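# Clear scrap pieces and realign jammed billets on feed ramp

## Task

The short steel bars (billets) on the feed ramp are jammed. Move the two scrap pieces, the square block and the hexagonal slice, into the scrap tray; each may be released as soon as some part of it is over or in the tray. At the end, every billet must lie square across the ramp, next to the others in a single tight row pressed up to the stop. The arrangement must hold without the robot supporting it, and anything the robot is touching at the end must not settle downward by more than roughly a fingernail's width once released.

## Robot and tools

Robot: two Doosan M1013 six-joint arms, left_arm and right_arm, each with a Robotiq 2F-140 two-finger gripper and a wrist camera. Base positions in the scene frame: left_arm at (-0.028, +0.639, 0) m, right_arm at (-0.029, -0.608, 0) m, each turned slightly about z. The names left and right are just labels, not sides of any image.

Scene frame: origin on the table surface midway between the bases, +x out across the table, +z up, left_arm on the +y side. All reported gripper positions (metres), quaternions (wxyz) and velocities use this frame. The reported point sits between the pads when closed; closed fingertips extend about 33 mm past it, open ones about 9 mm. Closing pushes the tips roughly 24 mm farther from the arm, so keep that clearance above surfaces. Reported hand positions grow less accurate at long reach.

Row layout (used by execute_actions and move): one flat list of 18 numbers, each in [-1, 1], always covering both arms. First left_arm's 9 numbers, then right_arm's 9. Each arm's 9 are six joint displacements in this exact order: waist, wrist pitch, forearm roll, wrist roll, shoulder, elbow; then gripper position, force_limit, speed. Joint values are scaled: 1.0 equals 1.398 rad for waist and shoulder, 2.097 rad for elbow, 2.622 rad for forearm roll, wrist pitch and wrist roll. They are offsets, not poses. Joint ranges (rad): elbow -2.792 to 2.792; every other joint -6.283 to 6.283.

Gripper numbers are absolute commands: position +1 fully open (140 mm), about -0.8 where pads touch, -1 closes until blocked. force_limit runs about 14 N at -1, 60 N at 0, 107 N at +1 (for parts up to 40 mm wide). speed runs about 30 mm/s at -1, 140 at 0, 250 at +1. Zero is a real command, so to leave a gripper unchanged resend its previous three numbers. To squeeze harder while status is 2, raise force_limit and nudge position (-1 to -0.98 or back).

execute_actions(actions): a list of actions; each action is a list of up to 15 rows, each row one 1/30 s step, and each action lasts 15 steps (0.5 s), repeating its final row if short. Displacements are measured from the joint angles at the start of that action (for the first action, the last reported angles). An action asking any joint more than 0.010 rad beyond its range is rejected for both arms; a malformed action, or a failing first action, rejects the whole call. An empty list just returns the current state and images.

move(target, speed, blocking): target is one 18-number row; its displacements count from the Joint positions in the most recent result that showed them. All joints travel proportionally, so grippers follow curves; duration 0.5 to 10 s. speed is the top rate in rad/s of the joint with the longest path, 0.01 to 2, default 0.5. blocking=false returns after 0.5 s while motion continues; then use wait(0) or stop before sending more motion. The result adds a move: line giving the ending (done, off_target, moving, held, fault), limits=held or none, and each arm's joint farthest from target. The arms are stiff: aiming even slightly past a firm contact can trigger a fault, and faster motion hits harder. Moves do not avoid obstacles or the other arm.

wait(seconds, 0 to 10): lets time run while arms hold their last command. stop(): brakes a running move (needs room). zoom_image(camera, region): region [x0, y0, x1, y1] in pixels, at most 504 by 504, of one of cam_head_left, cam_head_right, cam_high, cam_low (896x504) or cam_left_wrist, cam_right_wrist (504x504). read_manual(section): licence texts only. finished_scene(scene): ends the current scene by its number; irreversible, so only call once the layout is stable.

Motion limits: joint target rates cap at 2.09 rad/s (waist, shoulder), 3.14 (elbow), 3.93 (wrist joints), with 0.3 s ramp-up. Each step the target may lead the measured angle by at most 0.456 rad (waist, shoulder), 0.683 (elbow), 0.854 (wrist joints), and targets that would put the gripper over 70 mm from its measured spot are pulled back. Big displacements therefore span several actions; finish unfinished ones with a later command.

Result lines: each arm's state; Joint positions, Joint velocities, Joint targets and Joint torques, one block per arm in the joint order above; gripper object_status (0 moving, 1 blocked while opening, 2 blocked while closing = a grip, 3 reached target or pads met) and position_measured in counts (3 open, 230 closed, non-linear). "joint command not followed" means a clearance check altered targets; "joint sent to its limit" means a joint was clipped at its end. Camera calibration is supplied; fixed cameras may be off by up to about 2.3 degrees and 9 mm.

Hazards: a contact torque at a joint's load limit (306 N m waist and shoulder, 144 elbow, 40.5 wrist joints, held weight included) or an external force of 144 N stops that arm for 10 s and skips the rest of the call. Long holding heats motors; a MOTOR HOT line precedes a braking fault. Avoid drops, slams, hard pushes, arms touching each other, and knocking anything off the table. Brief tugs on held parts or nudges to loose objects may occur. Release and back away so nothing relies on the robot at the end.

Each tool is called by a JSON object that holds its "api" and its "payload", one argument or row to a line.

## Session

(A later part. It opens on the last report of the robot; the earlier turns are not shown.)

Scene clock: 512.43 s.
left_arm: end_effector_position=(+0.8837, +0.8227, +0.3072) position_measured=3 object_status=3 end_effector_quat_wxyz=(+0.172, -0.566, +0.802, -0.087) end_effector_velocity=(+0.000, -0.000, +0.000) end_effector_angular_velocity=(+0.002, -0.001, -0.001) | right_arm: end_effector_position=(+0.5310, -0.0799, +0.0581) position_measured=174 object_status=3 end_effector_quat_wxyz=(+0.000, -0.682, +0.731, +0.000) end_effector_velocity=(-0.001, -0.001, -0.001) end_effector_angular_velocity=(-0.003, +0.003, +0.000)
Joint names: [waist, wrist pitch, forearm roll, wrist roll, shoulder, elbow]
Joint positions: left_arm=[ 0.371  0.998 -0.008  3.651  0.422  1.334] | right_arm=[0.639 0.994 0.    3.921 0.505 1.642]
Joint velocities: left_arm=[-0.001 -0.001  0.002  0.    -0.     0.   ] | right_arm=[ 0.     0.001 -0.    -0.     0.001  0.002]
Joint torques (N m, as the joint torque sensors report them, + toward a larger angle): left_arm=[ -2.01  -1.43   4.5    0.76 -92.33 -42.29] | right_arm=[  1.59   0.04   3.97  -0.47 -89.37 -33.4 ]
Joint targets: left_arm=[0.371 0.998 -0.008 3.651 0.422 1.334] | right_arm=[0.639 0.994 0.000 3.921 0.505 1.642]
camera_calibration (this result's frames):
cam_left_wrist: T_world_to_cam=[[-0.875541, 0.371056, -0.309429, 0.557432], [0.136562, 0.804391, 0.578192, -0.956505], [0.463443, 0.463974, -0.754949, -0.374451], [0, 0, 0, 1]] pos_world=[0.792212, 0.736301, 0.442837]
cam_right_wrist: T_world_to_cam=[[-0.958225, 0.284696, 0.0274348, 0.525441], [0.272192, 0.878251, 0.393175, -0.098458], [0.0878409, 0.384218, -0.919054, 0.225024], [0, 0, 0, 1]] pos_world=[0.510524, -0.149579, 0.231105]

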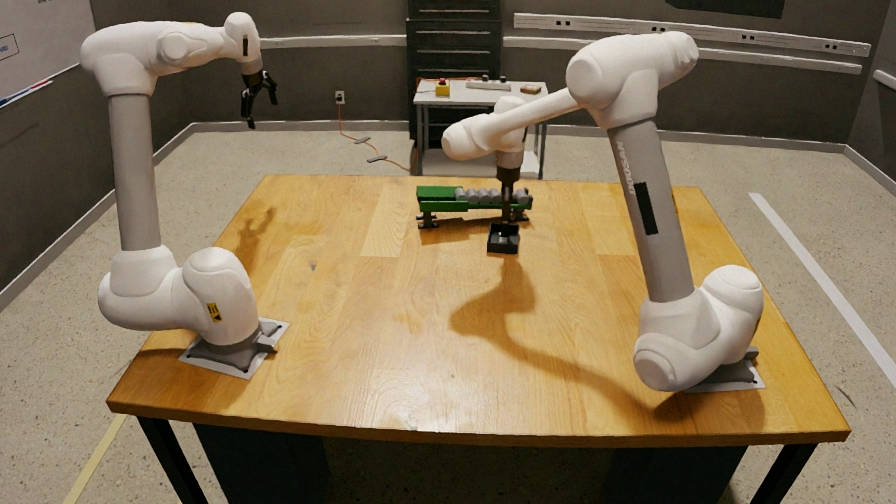

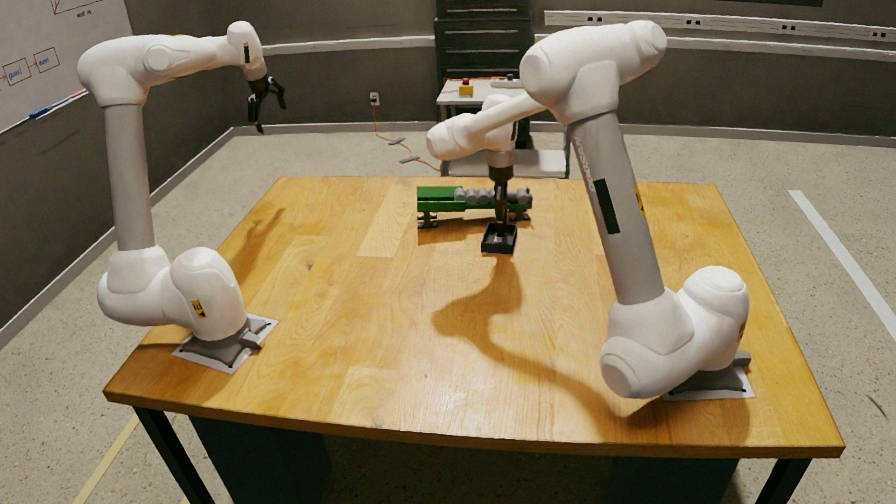

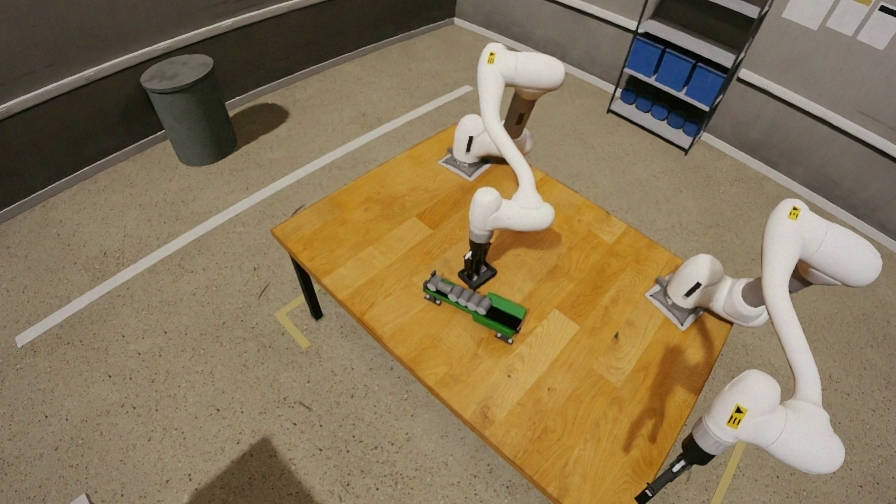

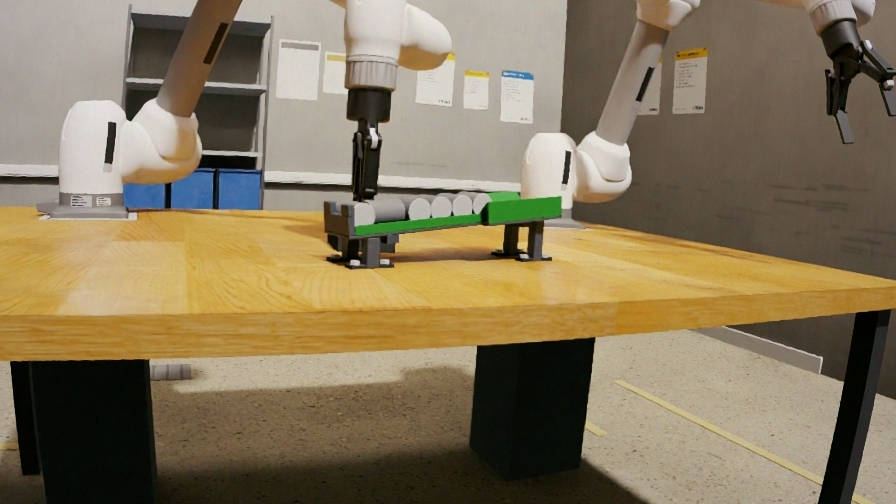

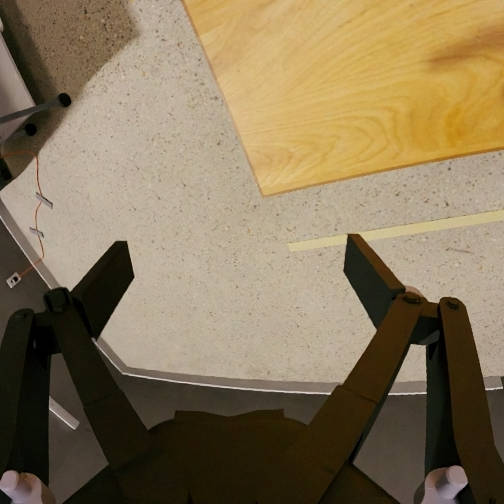

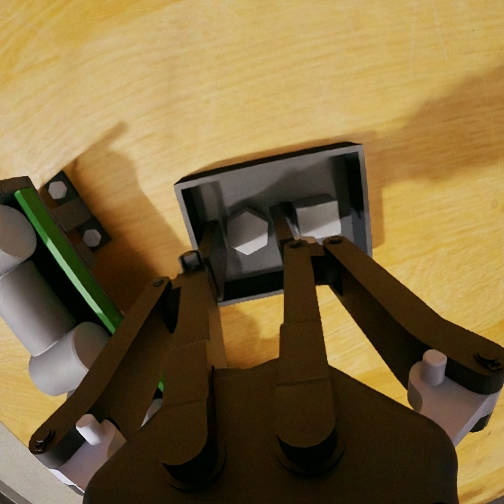

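{"api": "move", "payload": {
  "target": [0,0,0,0,0,0,1,0,0, -0.00117,0.04881,0,-0.07628,-0.03677,-0.03652,-0.355,0.3,0.2],
  "speed": 0.35
}}

Scene clock: 554.37 s.
left_arm: end_effector_position=(+0.8837, +0.8227, +0.3072) position_measured=3 object_status=3 end_effector_quat_wxyz=(+0.172, -0.566, +0.802, -0.087) end_effector_velocity=(+0.000, +0.000, +0.001) end_effector_angular_velocity=(-0.001, -0.001, +0.001) | right_arm: end_effector_position=(+0.5370, -0.0764, +0.1350) position_measured=174 object_status=3 end_effector_quat_wxyz=(-0.000, +0.751, -0.660, -0.000) end_effector_velocity=(-0.000, -0.000, +0.000) end_effector_angular_velocity=(+0.001, +0.001, -0.002)
Joint names: [waist, wrist pitch, forearm roll, wrist roll, shoulder, elbow]
Joint positions: left_arm=[ 0.371  0.998 -0.008  3.651  0.422  1.334] | right_arm=[0.638 1.122 0.    3.721 0.453 1.566]
Joint velocities: left_arm=[ 0.     0.001 -0.001 -0.    -0.001 -0.001] | right_arm=[-0.    -0.     0.002  0.    -0.001  0.001]
Joint torques (N m, as the joint torque sensors report them, + toward a larger angle): left_arm=[ -3.34  -1.57   4.44   0.92 -92.22 -42.5 ] | right_arm=[  2.97   0.1    3.98  -0.41 -87.04 -35.85]
Joint targets: left_arm=[0.371 0.998 -0.008 3.651 0.422 1.334] | right_arm=[0.638 1.122 0.000 3.721 0.453 1.566]
move: done; limits=none; left_arm: farthest joint: the waist, 0.000 radians from its target (0.000 radians at the start); right_arm: farthest joint: the waist, 0.000 radians from its target (0.002 radians at the start)
camera_calibration (this result's frames):
cam_left_wrist: T_world_to_cam=[[-0.875541, 0.371056, -0.309428, 0.557431], [0.136562, 0.804391, 0.578192, -0.956505], [0.463443, 0.463974, -0.754949, -0.374451], [0, 0, 0, 1]] pos_world=[0.792213, 0.736301, 0.442837]
cam_right_wrist: T_world_to_cam=[[-0.995546, 0.0902393, 0.0272965, 0.533291], [0.09369, 0.914696, 0.393132, -0.0347529], [0.010508, 0.393939, -0.919077, 0.336186], [0, 0, 0, 1]] pos_world=[0.530639, -0.148772, 0.308086]

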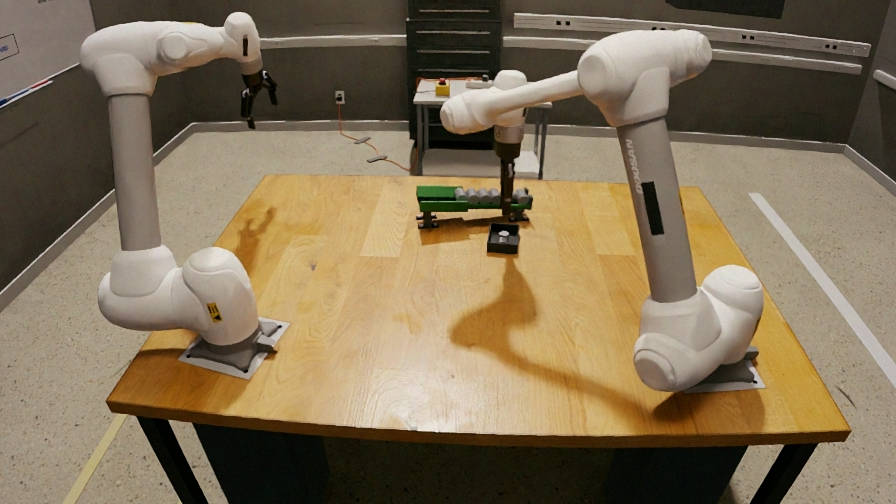

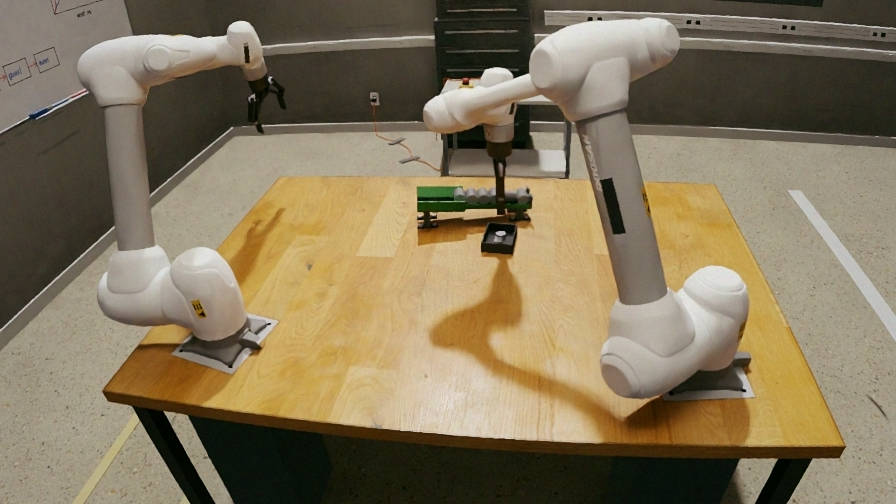

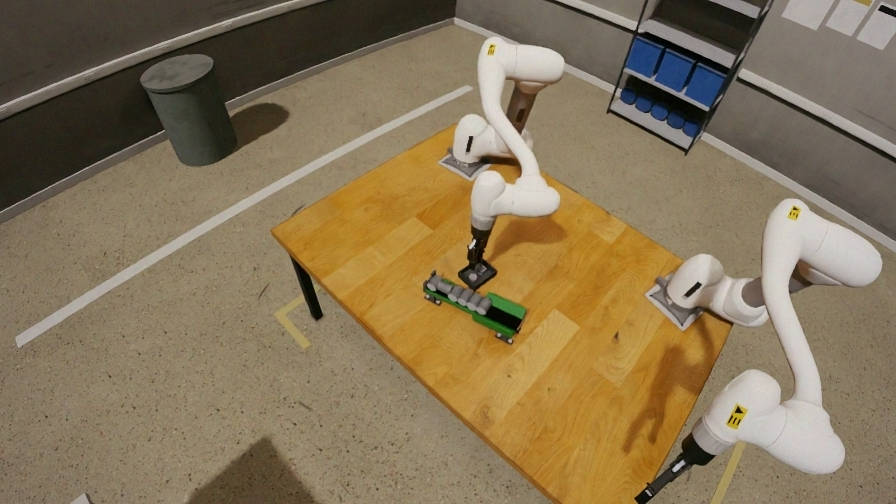

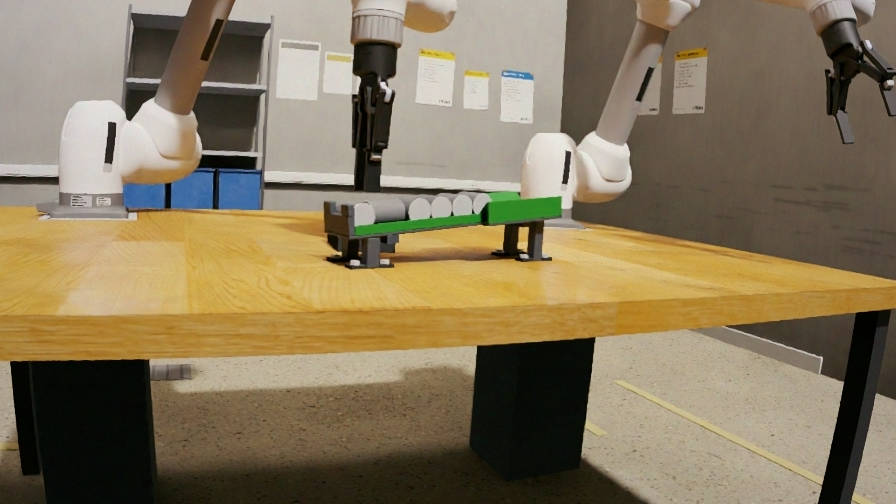

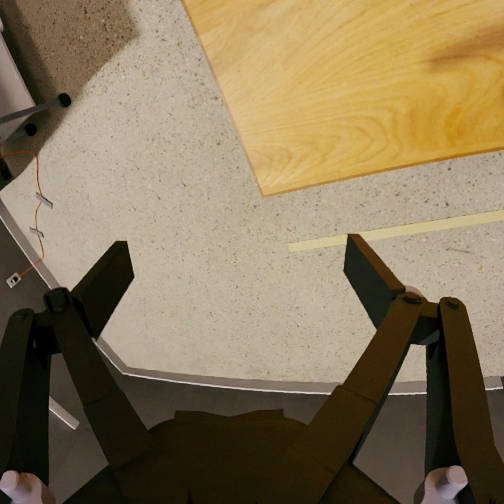

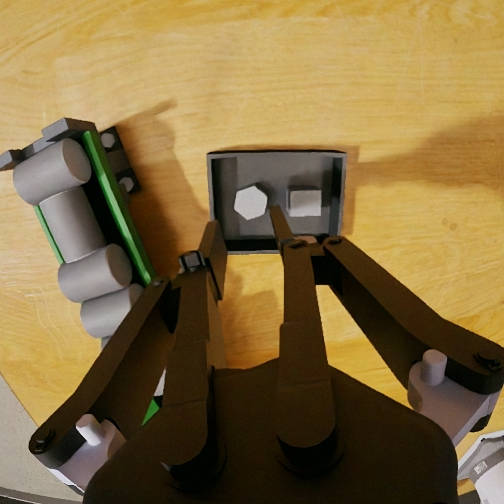

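{"api": "move", "payload": {
  "target": [0,0,0,0,0,0,1,0,0, -0.11802,0.02536,0.03733,-0.11065,0.09119,-0.10659,-0.18,0.3,0.2],
  "speed": 0.4
}}

Scene clock: 563.50 s.
left_arm: end_effector_position=(+0.8837, +0.8227, +0.3072) position_measured=3 object_status=3 end_effector_quat_wxyz=(+0.172, -0.566, +0.802, -0.087) end_effector_velocity=(-0.000, -0.001, +0.000) end_effector_angular_velocity=(+0.001, +0.001, -0.001) | right_arm: end_effector_position=(+0.6864, -0.0991, +0.1470) position_measured=151 object_status=3 end_effector_quat_wxyz=(-0.030, +0.779, -0.625, -0.037) end_effector_velocity=(+0.001, +0.000, +0.000) end_effector_angular_velocity=(+0.001, -0.002, -0.001)
Joint names: [waist, wrist pitch, forearm roll, wrist roll, shoulder, elbow]
Joint positions: left_arm=[ 0.371  0.998 -0.008  3.651  0.422  1.334] | right_arm=[0.473 1.189 0.098 3.431 0.581 1.342]
Joint velocities: left_arm=[-0.001  0.001  0.001 -0.    -0.     0.   ] | right_arm=[-0.001 -0.002 -0.    -0.     0.001 -0.001]
Joint torques (N m, as the joint torque sensors report them, + toward a larger angle): left_arm=[ -2.07  -1.57   4.19   0.82 -90.53 -42.63] | right_arm=[   2.34   -0.02    4.49   -0.52 -100.56  -37.52]
Joint targets: left_arm=[0.371 0.998 -0.008 3.651 0.422 1.334] | right_arm=[0.473 1.189 0.098 3.431 0.581 1.342]
move: done; limits=none; left_arm: farthest joint: the waist, 0.000 radians from its target (0.000 radians at the start); right_arm: farthest joint: the waist, 0.000 radians from its target (0.165 radians at the start)
camera_calibration (this result's frames):
cam_left_wrist: T_world_to_cam=[[-0.875541, 0.371056, -0.309429, 0.557432], [0.136562, 0.804391, 0.578192, -0.956505], [0.463443, 0.463974, -0.754949, -0.37445], [0, 0, 0, 1]] pos_world=[0.792212, 0.736301, 0.442837]
cam_right_wrist: T_world_to_cam=[[-0.998871, -0.00310663, 0.0473969, 0.673818], [0.0199097, 0.878582, 0.477175, 0.00201483], [-0.0431244, 0.477581, -0.877529, 0.393494], [0, 0, 0, 1]] pos_world=[0.689987, -0.187602, 0.312404]

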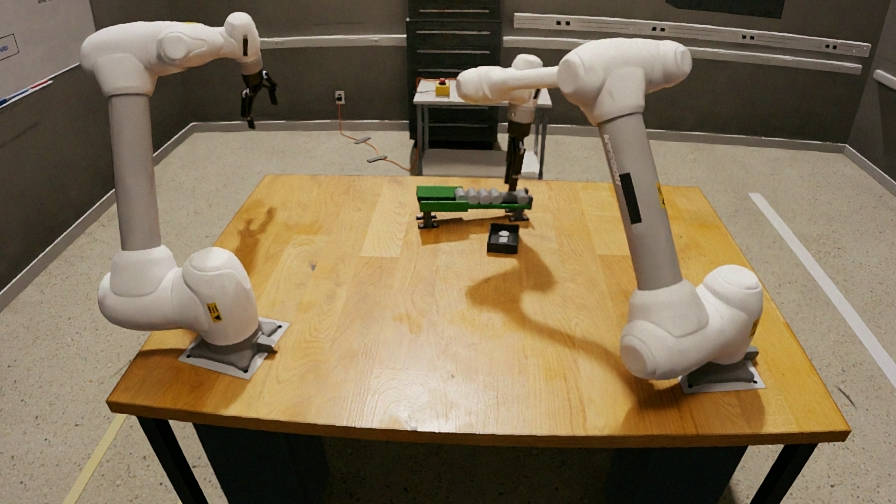

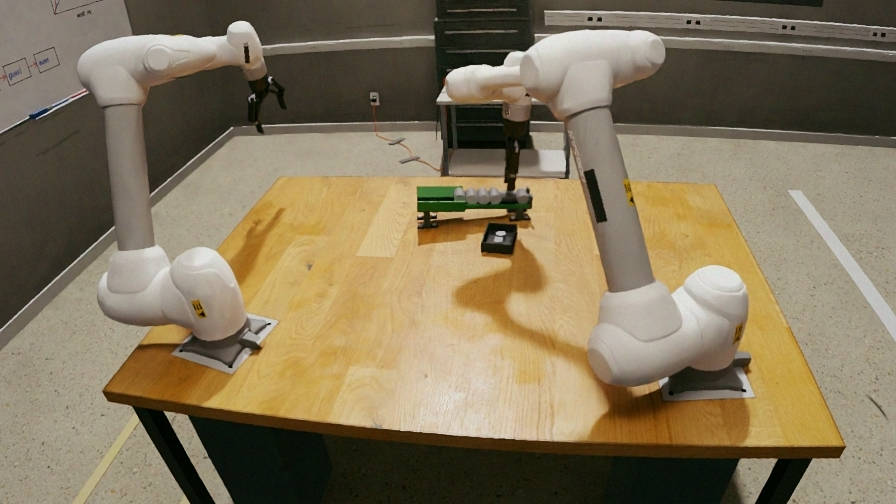

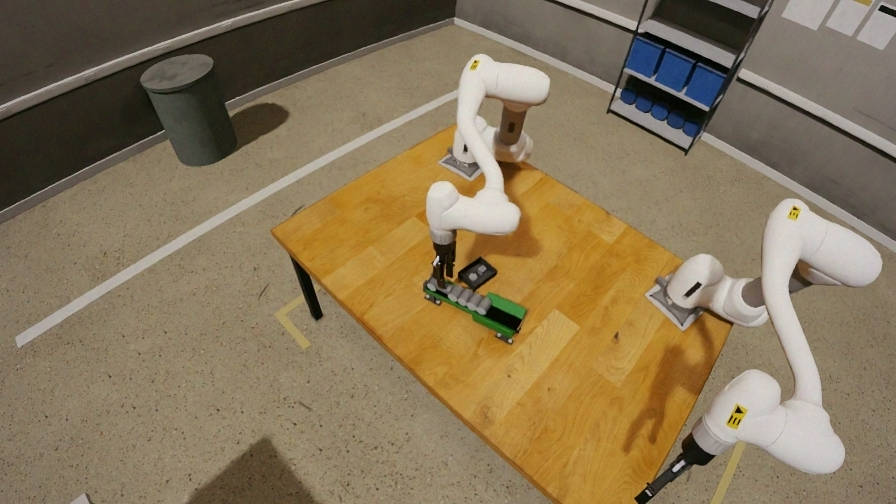

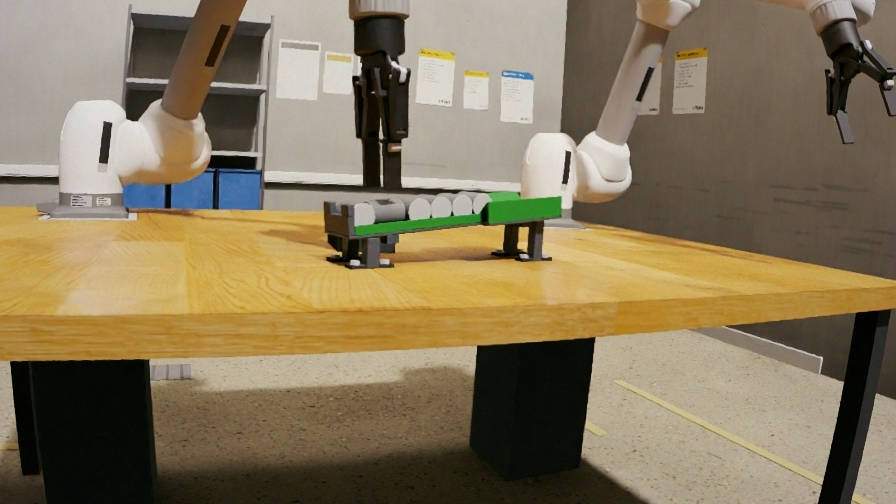

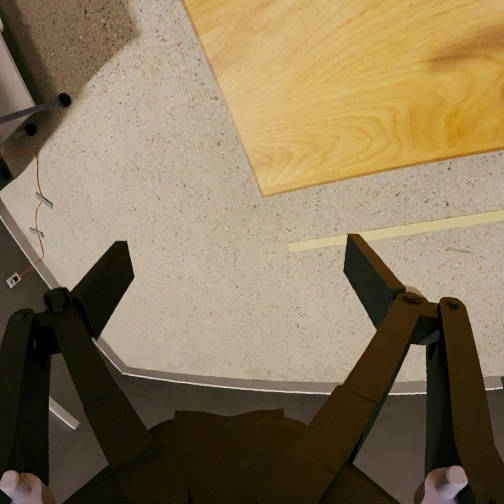

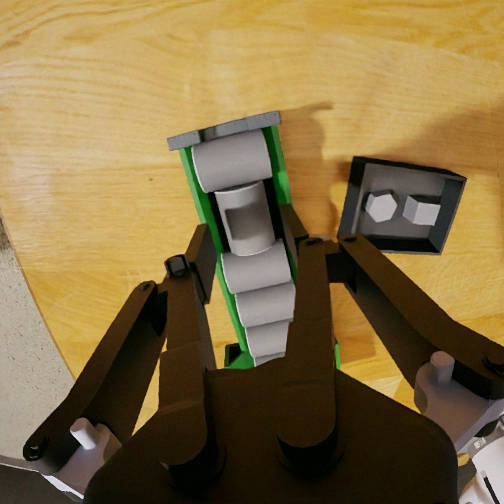

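{"api": "zoom_image", "payload": {
  "camera": "cam_right_wrist",
  "region": [180, 150, 320, 290]
}}

{"api": "zoom_image", "payload": {
  "camera": "cam_low",
  "region": [330, 150, 440, 245]
}}

Region (180, 150, 320, 290) of cam_right_wrist's 504x504 image, scaled by 3.600, with more detail than that image has.

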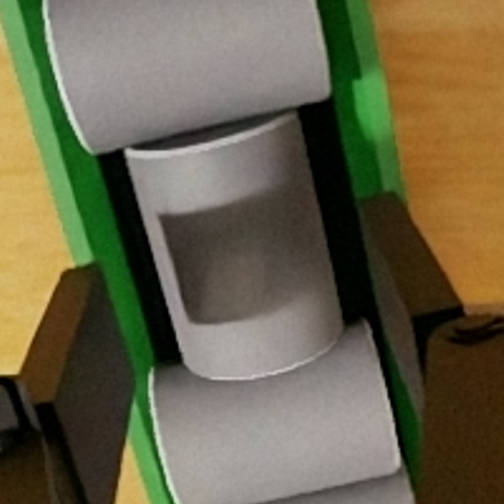

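Region (330, 150, 440, 245) of cam_low's 896x504 image, scaled by 4.582, with more detail than that image has; it fills the top 435 rows of this view, and the rest is white.

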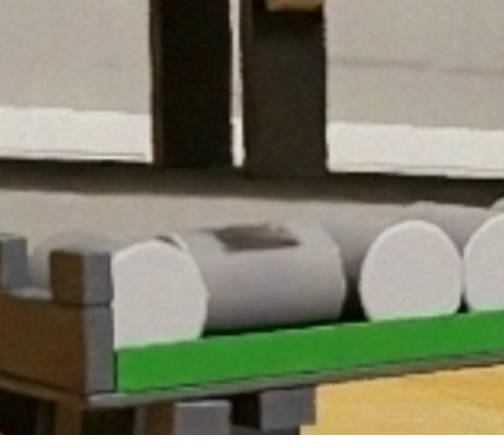

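{"api": "move", "payload": {
  "target": [0,0,0,0,0,0,1,0,0, 0.00326,-0.02562,0.00107,-0.00102,0.0227,0.01686,-0.18,0.3,0.2],
  "speed": 0.1
}}

Scene clock: 618.57 s.
left_arm: end_effector_position=(+0.8837, +0.8227, +0.3072) position_measured=3 object_status=3 end_effector_quat_wxyz=(+0.172, -0.566, +0.802, -0.087) end_effector_velocity=(-0.000, +0.000, -0.000) end_effector_angular_velocity=(-0.000, +0.001, +0.000) | right_arm: end_effector_position=(+0.6861, -0.0947, +0.1012) position_measured=151 object_status=3 end_effector_quat_wxyz=(-0.030, +0.779, -0.625, -0.037) end_effector_velocity=(-0.001, -0.000, -0.001) end_effector_angular_velocity=(-0.001, +0.002, -0.000)
Joint names: [waist, wrist pitch, forearm roll, wrist roll, shoulder, elbow]
Joint positions: left_arm=[ 0.371  0.998 -0.008  3.651  0.422  1.334] | right_arm=[0.477 1.121 0.101 3.429 0.613 1.377]
Joint velocities: left_arm=[ 0.     0.001 -0.     0.     0.    -0.   ] | right_arm=[ 0.     0.    -0.     0.001  0.     0.001]
Joint torques (N m, as the joint torque sensors report them, + toward a larger angle): left_arm=[ -2.04  -1.45   4.42   0.9  -90.92 -41.95] | right_arm=[   2.21   -0.08    4.38   -0.41 -102.4   -36.85]
Joint targets: left_arm=[0.371 0.998 -0.008 3.651 0.422 1.334] | right_arm=[0.477 1.121 0.101 3.429 0.613 1.377]
move: done; limits=none; left_arm: farthest joint: the waist, 0.000 radians from its target (0.000 radians at the start); right_arm: farthest joint: the waist, 0.000 radians from its target (0.005 radians at the start)
camera_calibration (this result's frames):
cam_left_wrist: T_world_to_cam=[[-0.875541, 0.371056, -0.309428, 0.557431], [0.136562, 0.804391, 0.578192, -0.956505], [0.463443, 0.463974, -0.754949, -0.37445], [0, 0, 0, 1]] pos_world=[0.792212, 0.736301, 0.442837]
cam_right_wrist: T_world_to_cam=[[-0.998872, -0.00307853, 0.0473868, 0.675675], [0.0199307, 0.87857, 0.477198, 0.0199562], [-0.0431016, 0.477604, -0.877517, 0.351195], [0, 0, 0, 1]] pos_world=[0.689652, -0.183185, 0.266639]

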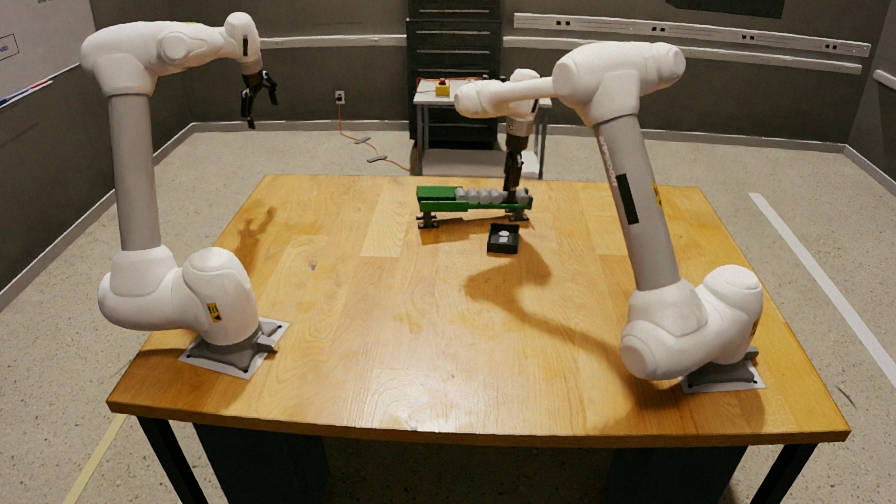

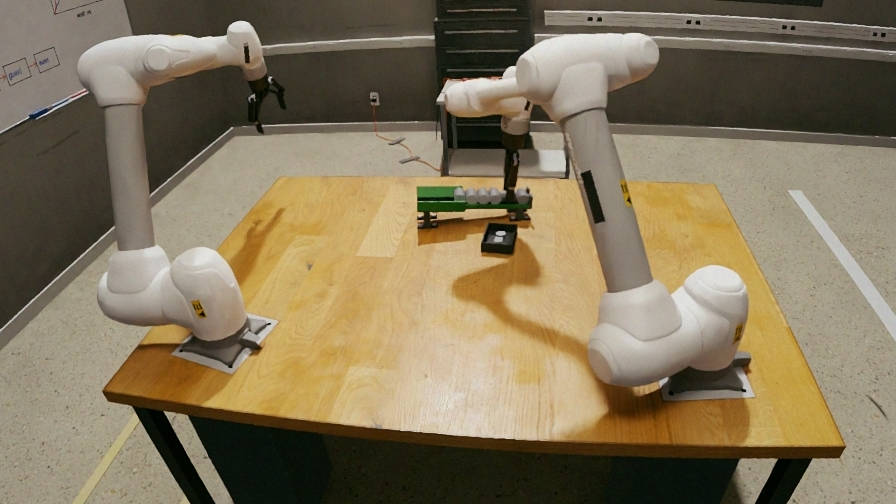

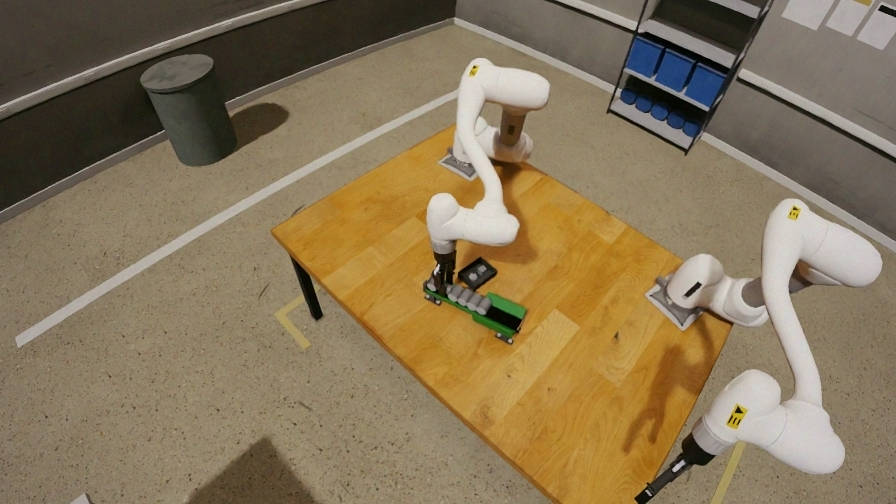

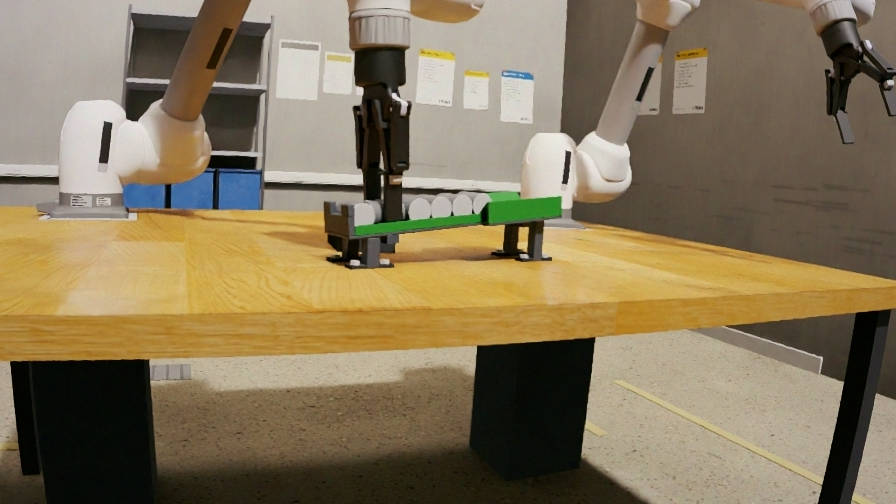

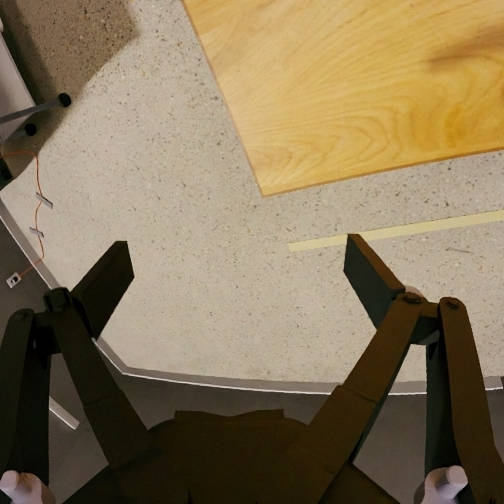

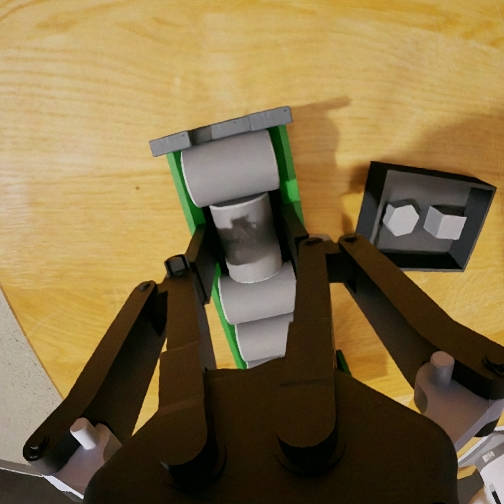

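{"api": "zoom_image", "payload": {
  "camera": "cam_low",
  "region": [345, 170, 435, 245]
}}

Region (345, 170, 435, 245) of cam_low's 896x504 image, scaled by 5.600, with more detail than that image has.

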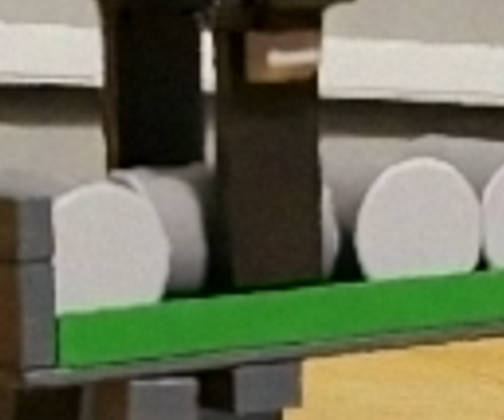

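{"api": "execute_actions", "payload": {
  "actions": [
    [[0,0,0,0,0,0,1,0,0, 0,0,0,0,0,0,-1,0.5,-0.4]]
  ]
}}

Scene clock: 629.10 s.
left_arm: end_effector_position=(+0.8837, +0.8227, +0.3072) position_measured=3 object_status=3 end_effector_quat_wxyz=(+0.172, -0.566, +0.802, -0.087) end_effector_velocity=(+0.000, -0.001, -0.001) end_effector_angular_velocity=(+0.001, -0.000, -0.001) | right_arm: end_effector_position=(+0.6861, -0.0947, +0.1012) position_measured=177 object_status=0 end_effector_quat_wxyz=(-0.030, +0.779, -0.625, -0.037) end_effector_velocity=(+0.000, +0.000, -0.001) end_effector_angular_velocity=(+0.000, +0.000, -0.001)
Joint names: [waist, wrist pitch, forearm roll, wrist roll, shoulder, elbow]
Joint positions: left_arm=[ 0.371  0.998 -0.008  3.651  0.422  1.334] | right_arm=[0.477 1.121 0.101 3.429 0.613 1.377]
Joint velocities: left_arm=[-0.001 -0.002  0.001  0.     0.     0.001] | right_arm=[-0.    -0.001  0.     0.001  0.001 -0.   ]
Joint torques (N m, as the joint torque sensors report them, + toward a larger angle): left_arm=[ -3.31  -1.45   4.15   0.86 -91.89 -41.78] | right_arm=[  3.11  -1.64   4.42  -0.56 -84.34 -28.54]
Joint targets: left_arm=[0.371 0.998 -0.008 3.651 0.422 1.334] | right_arm=[0.477 1.121 0.101 3.429 0.613 1.377]
camera_calibration (this result's frames):
cam_left_wrist: T_world_to_cam=[[-0.875541, 0.371056, -0.309428, 0.557431], [0.136562, 0.804391, 0.578192, -0.956505], [0.463443, 0.463974, -0.754949, -0.374451], [0, 0, 0, 1]] pos_world=[0.792213, 0.736301, 0.442837]
cam_right_wrist: T_world_to_cam=[[-0.998871, -0.00308089, 0.0473972, 0.675676], [0.0199333, 0.878573, 0.477192, 0.0199618], [-0.0431121, 0.477598, -0.87752, 0.351181], [0, 0, 0, 1]] pos_world=[0.689656, -0.18318, 0.266618]

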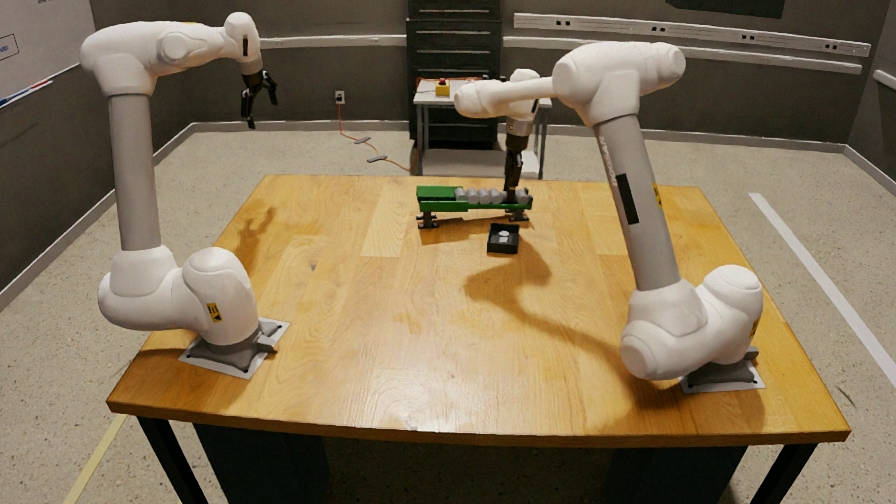

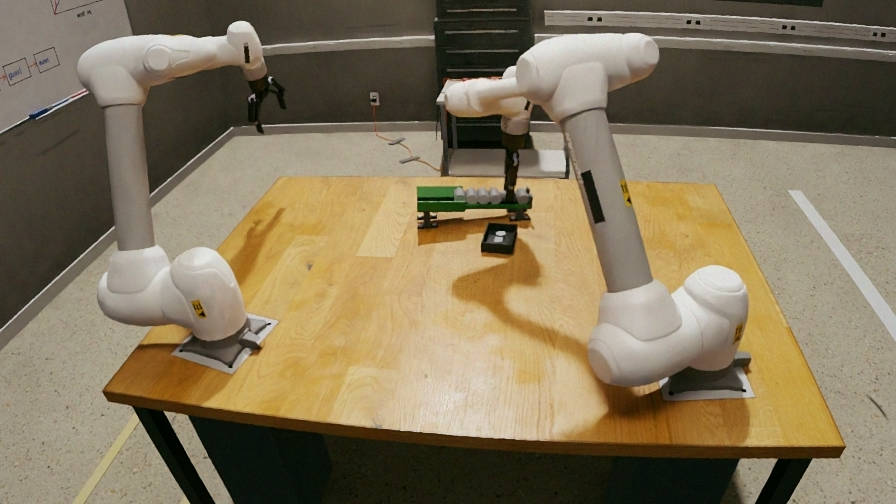

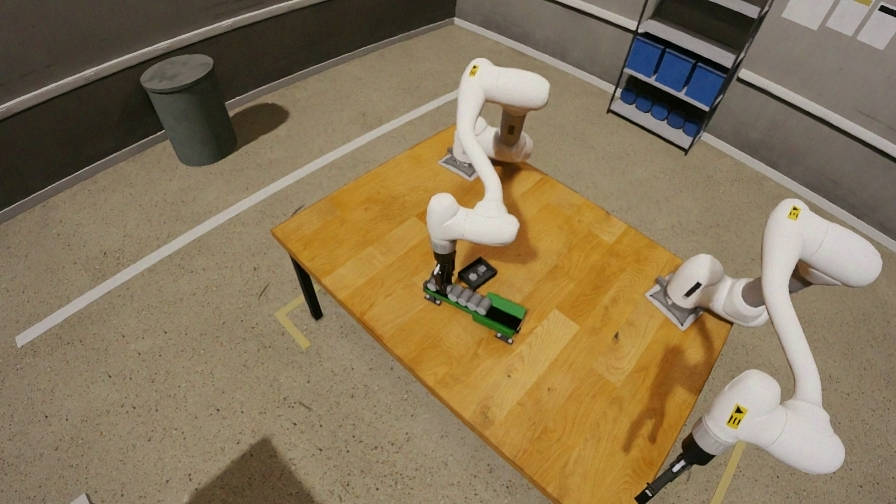

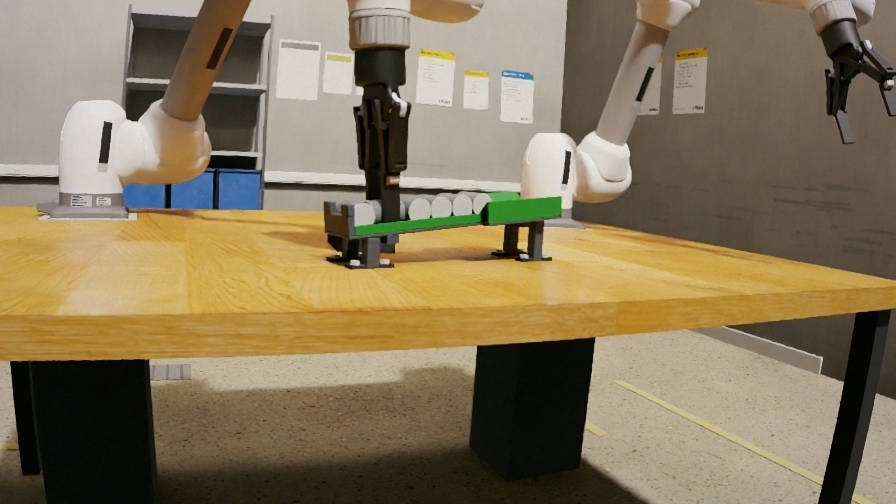

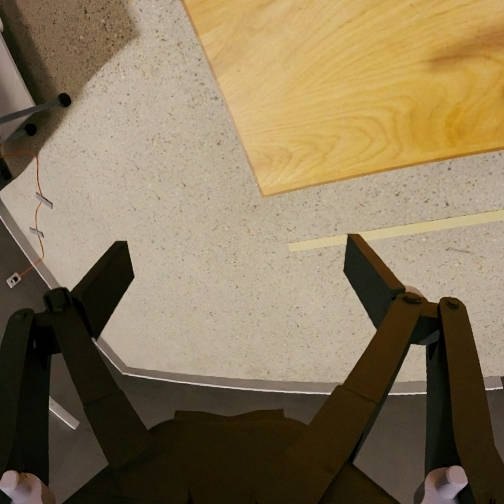

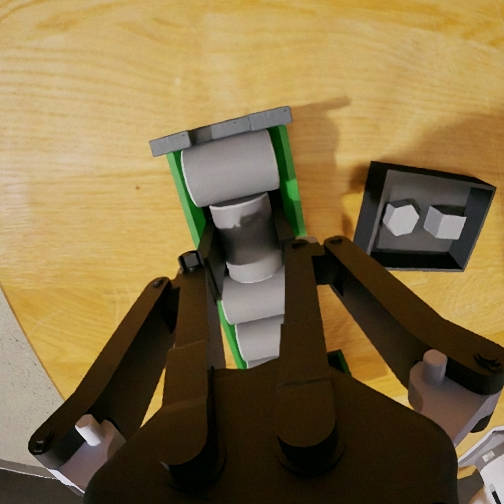

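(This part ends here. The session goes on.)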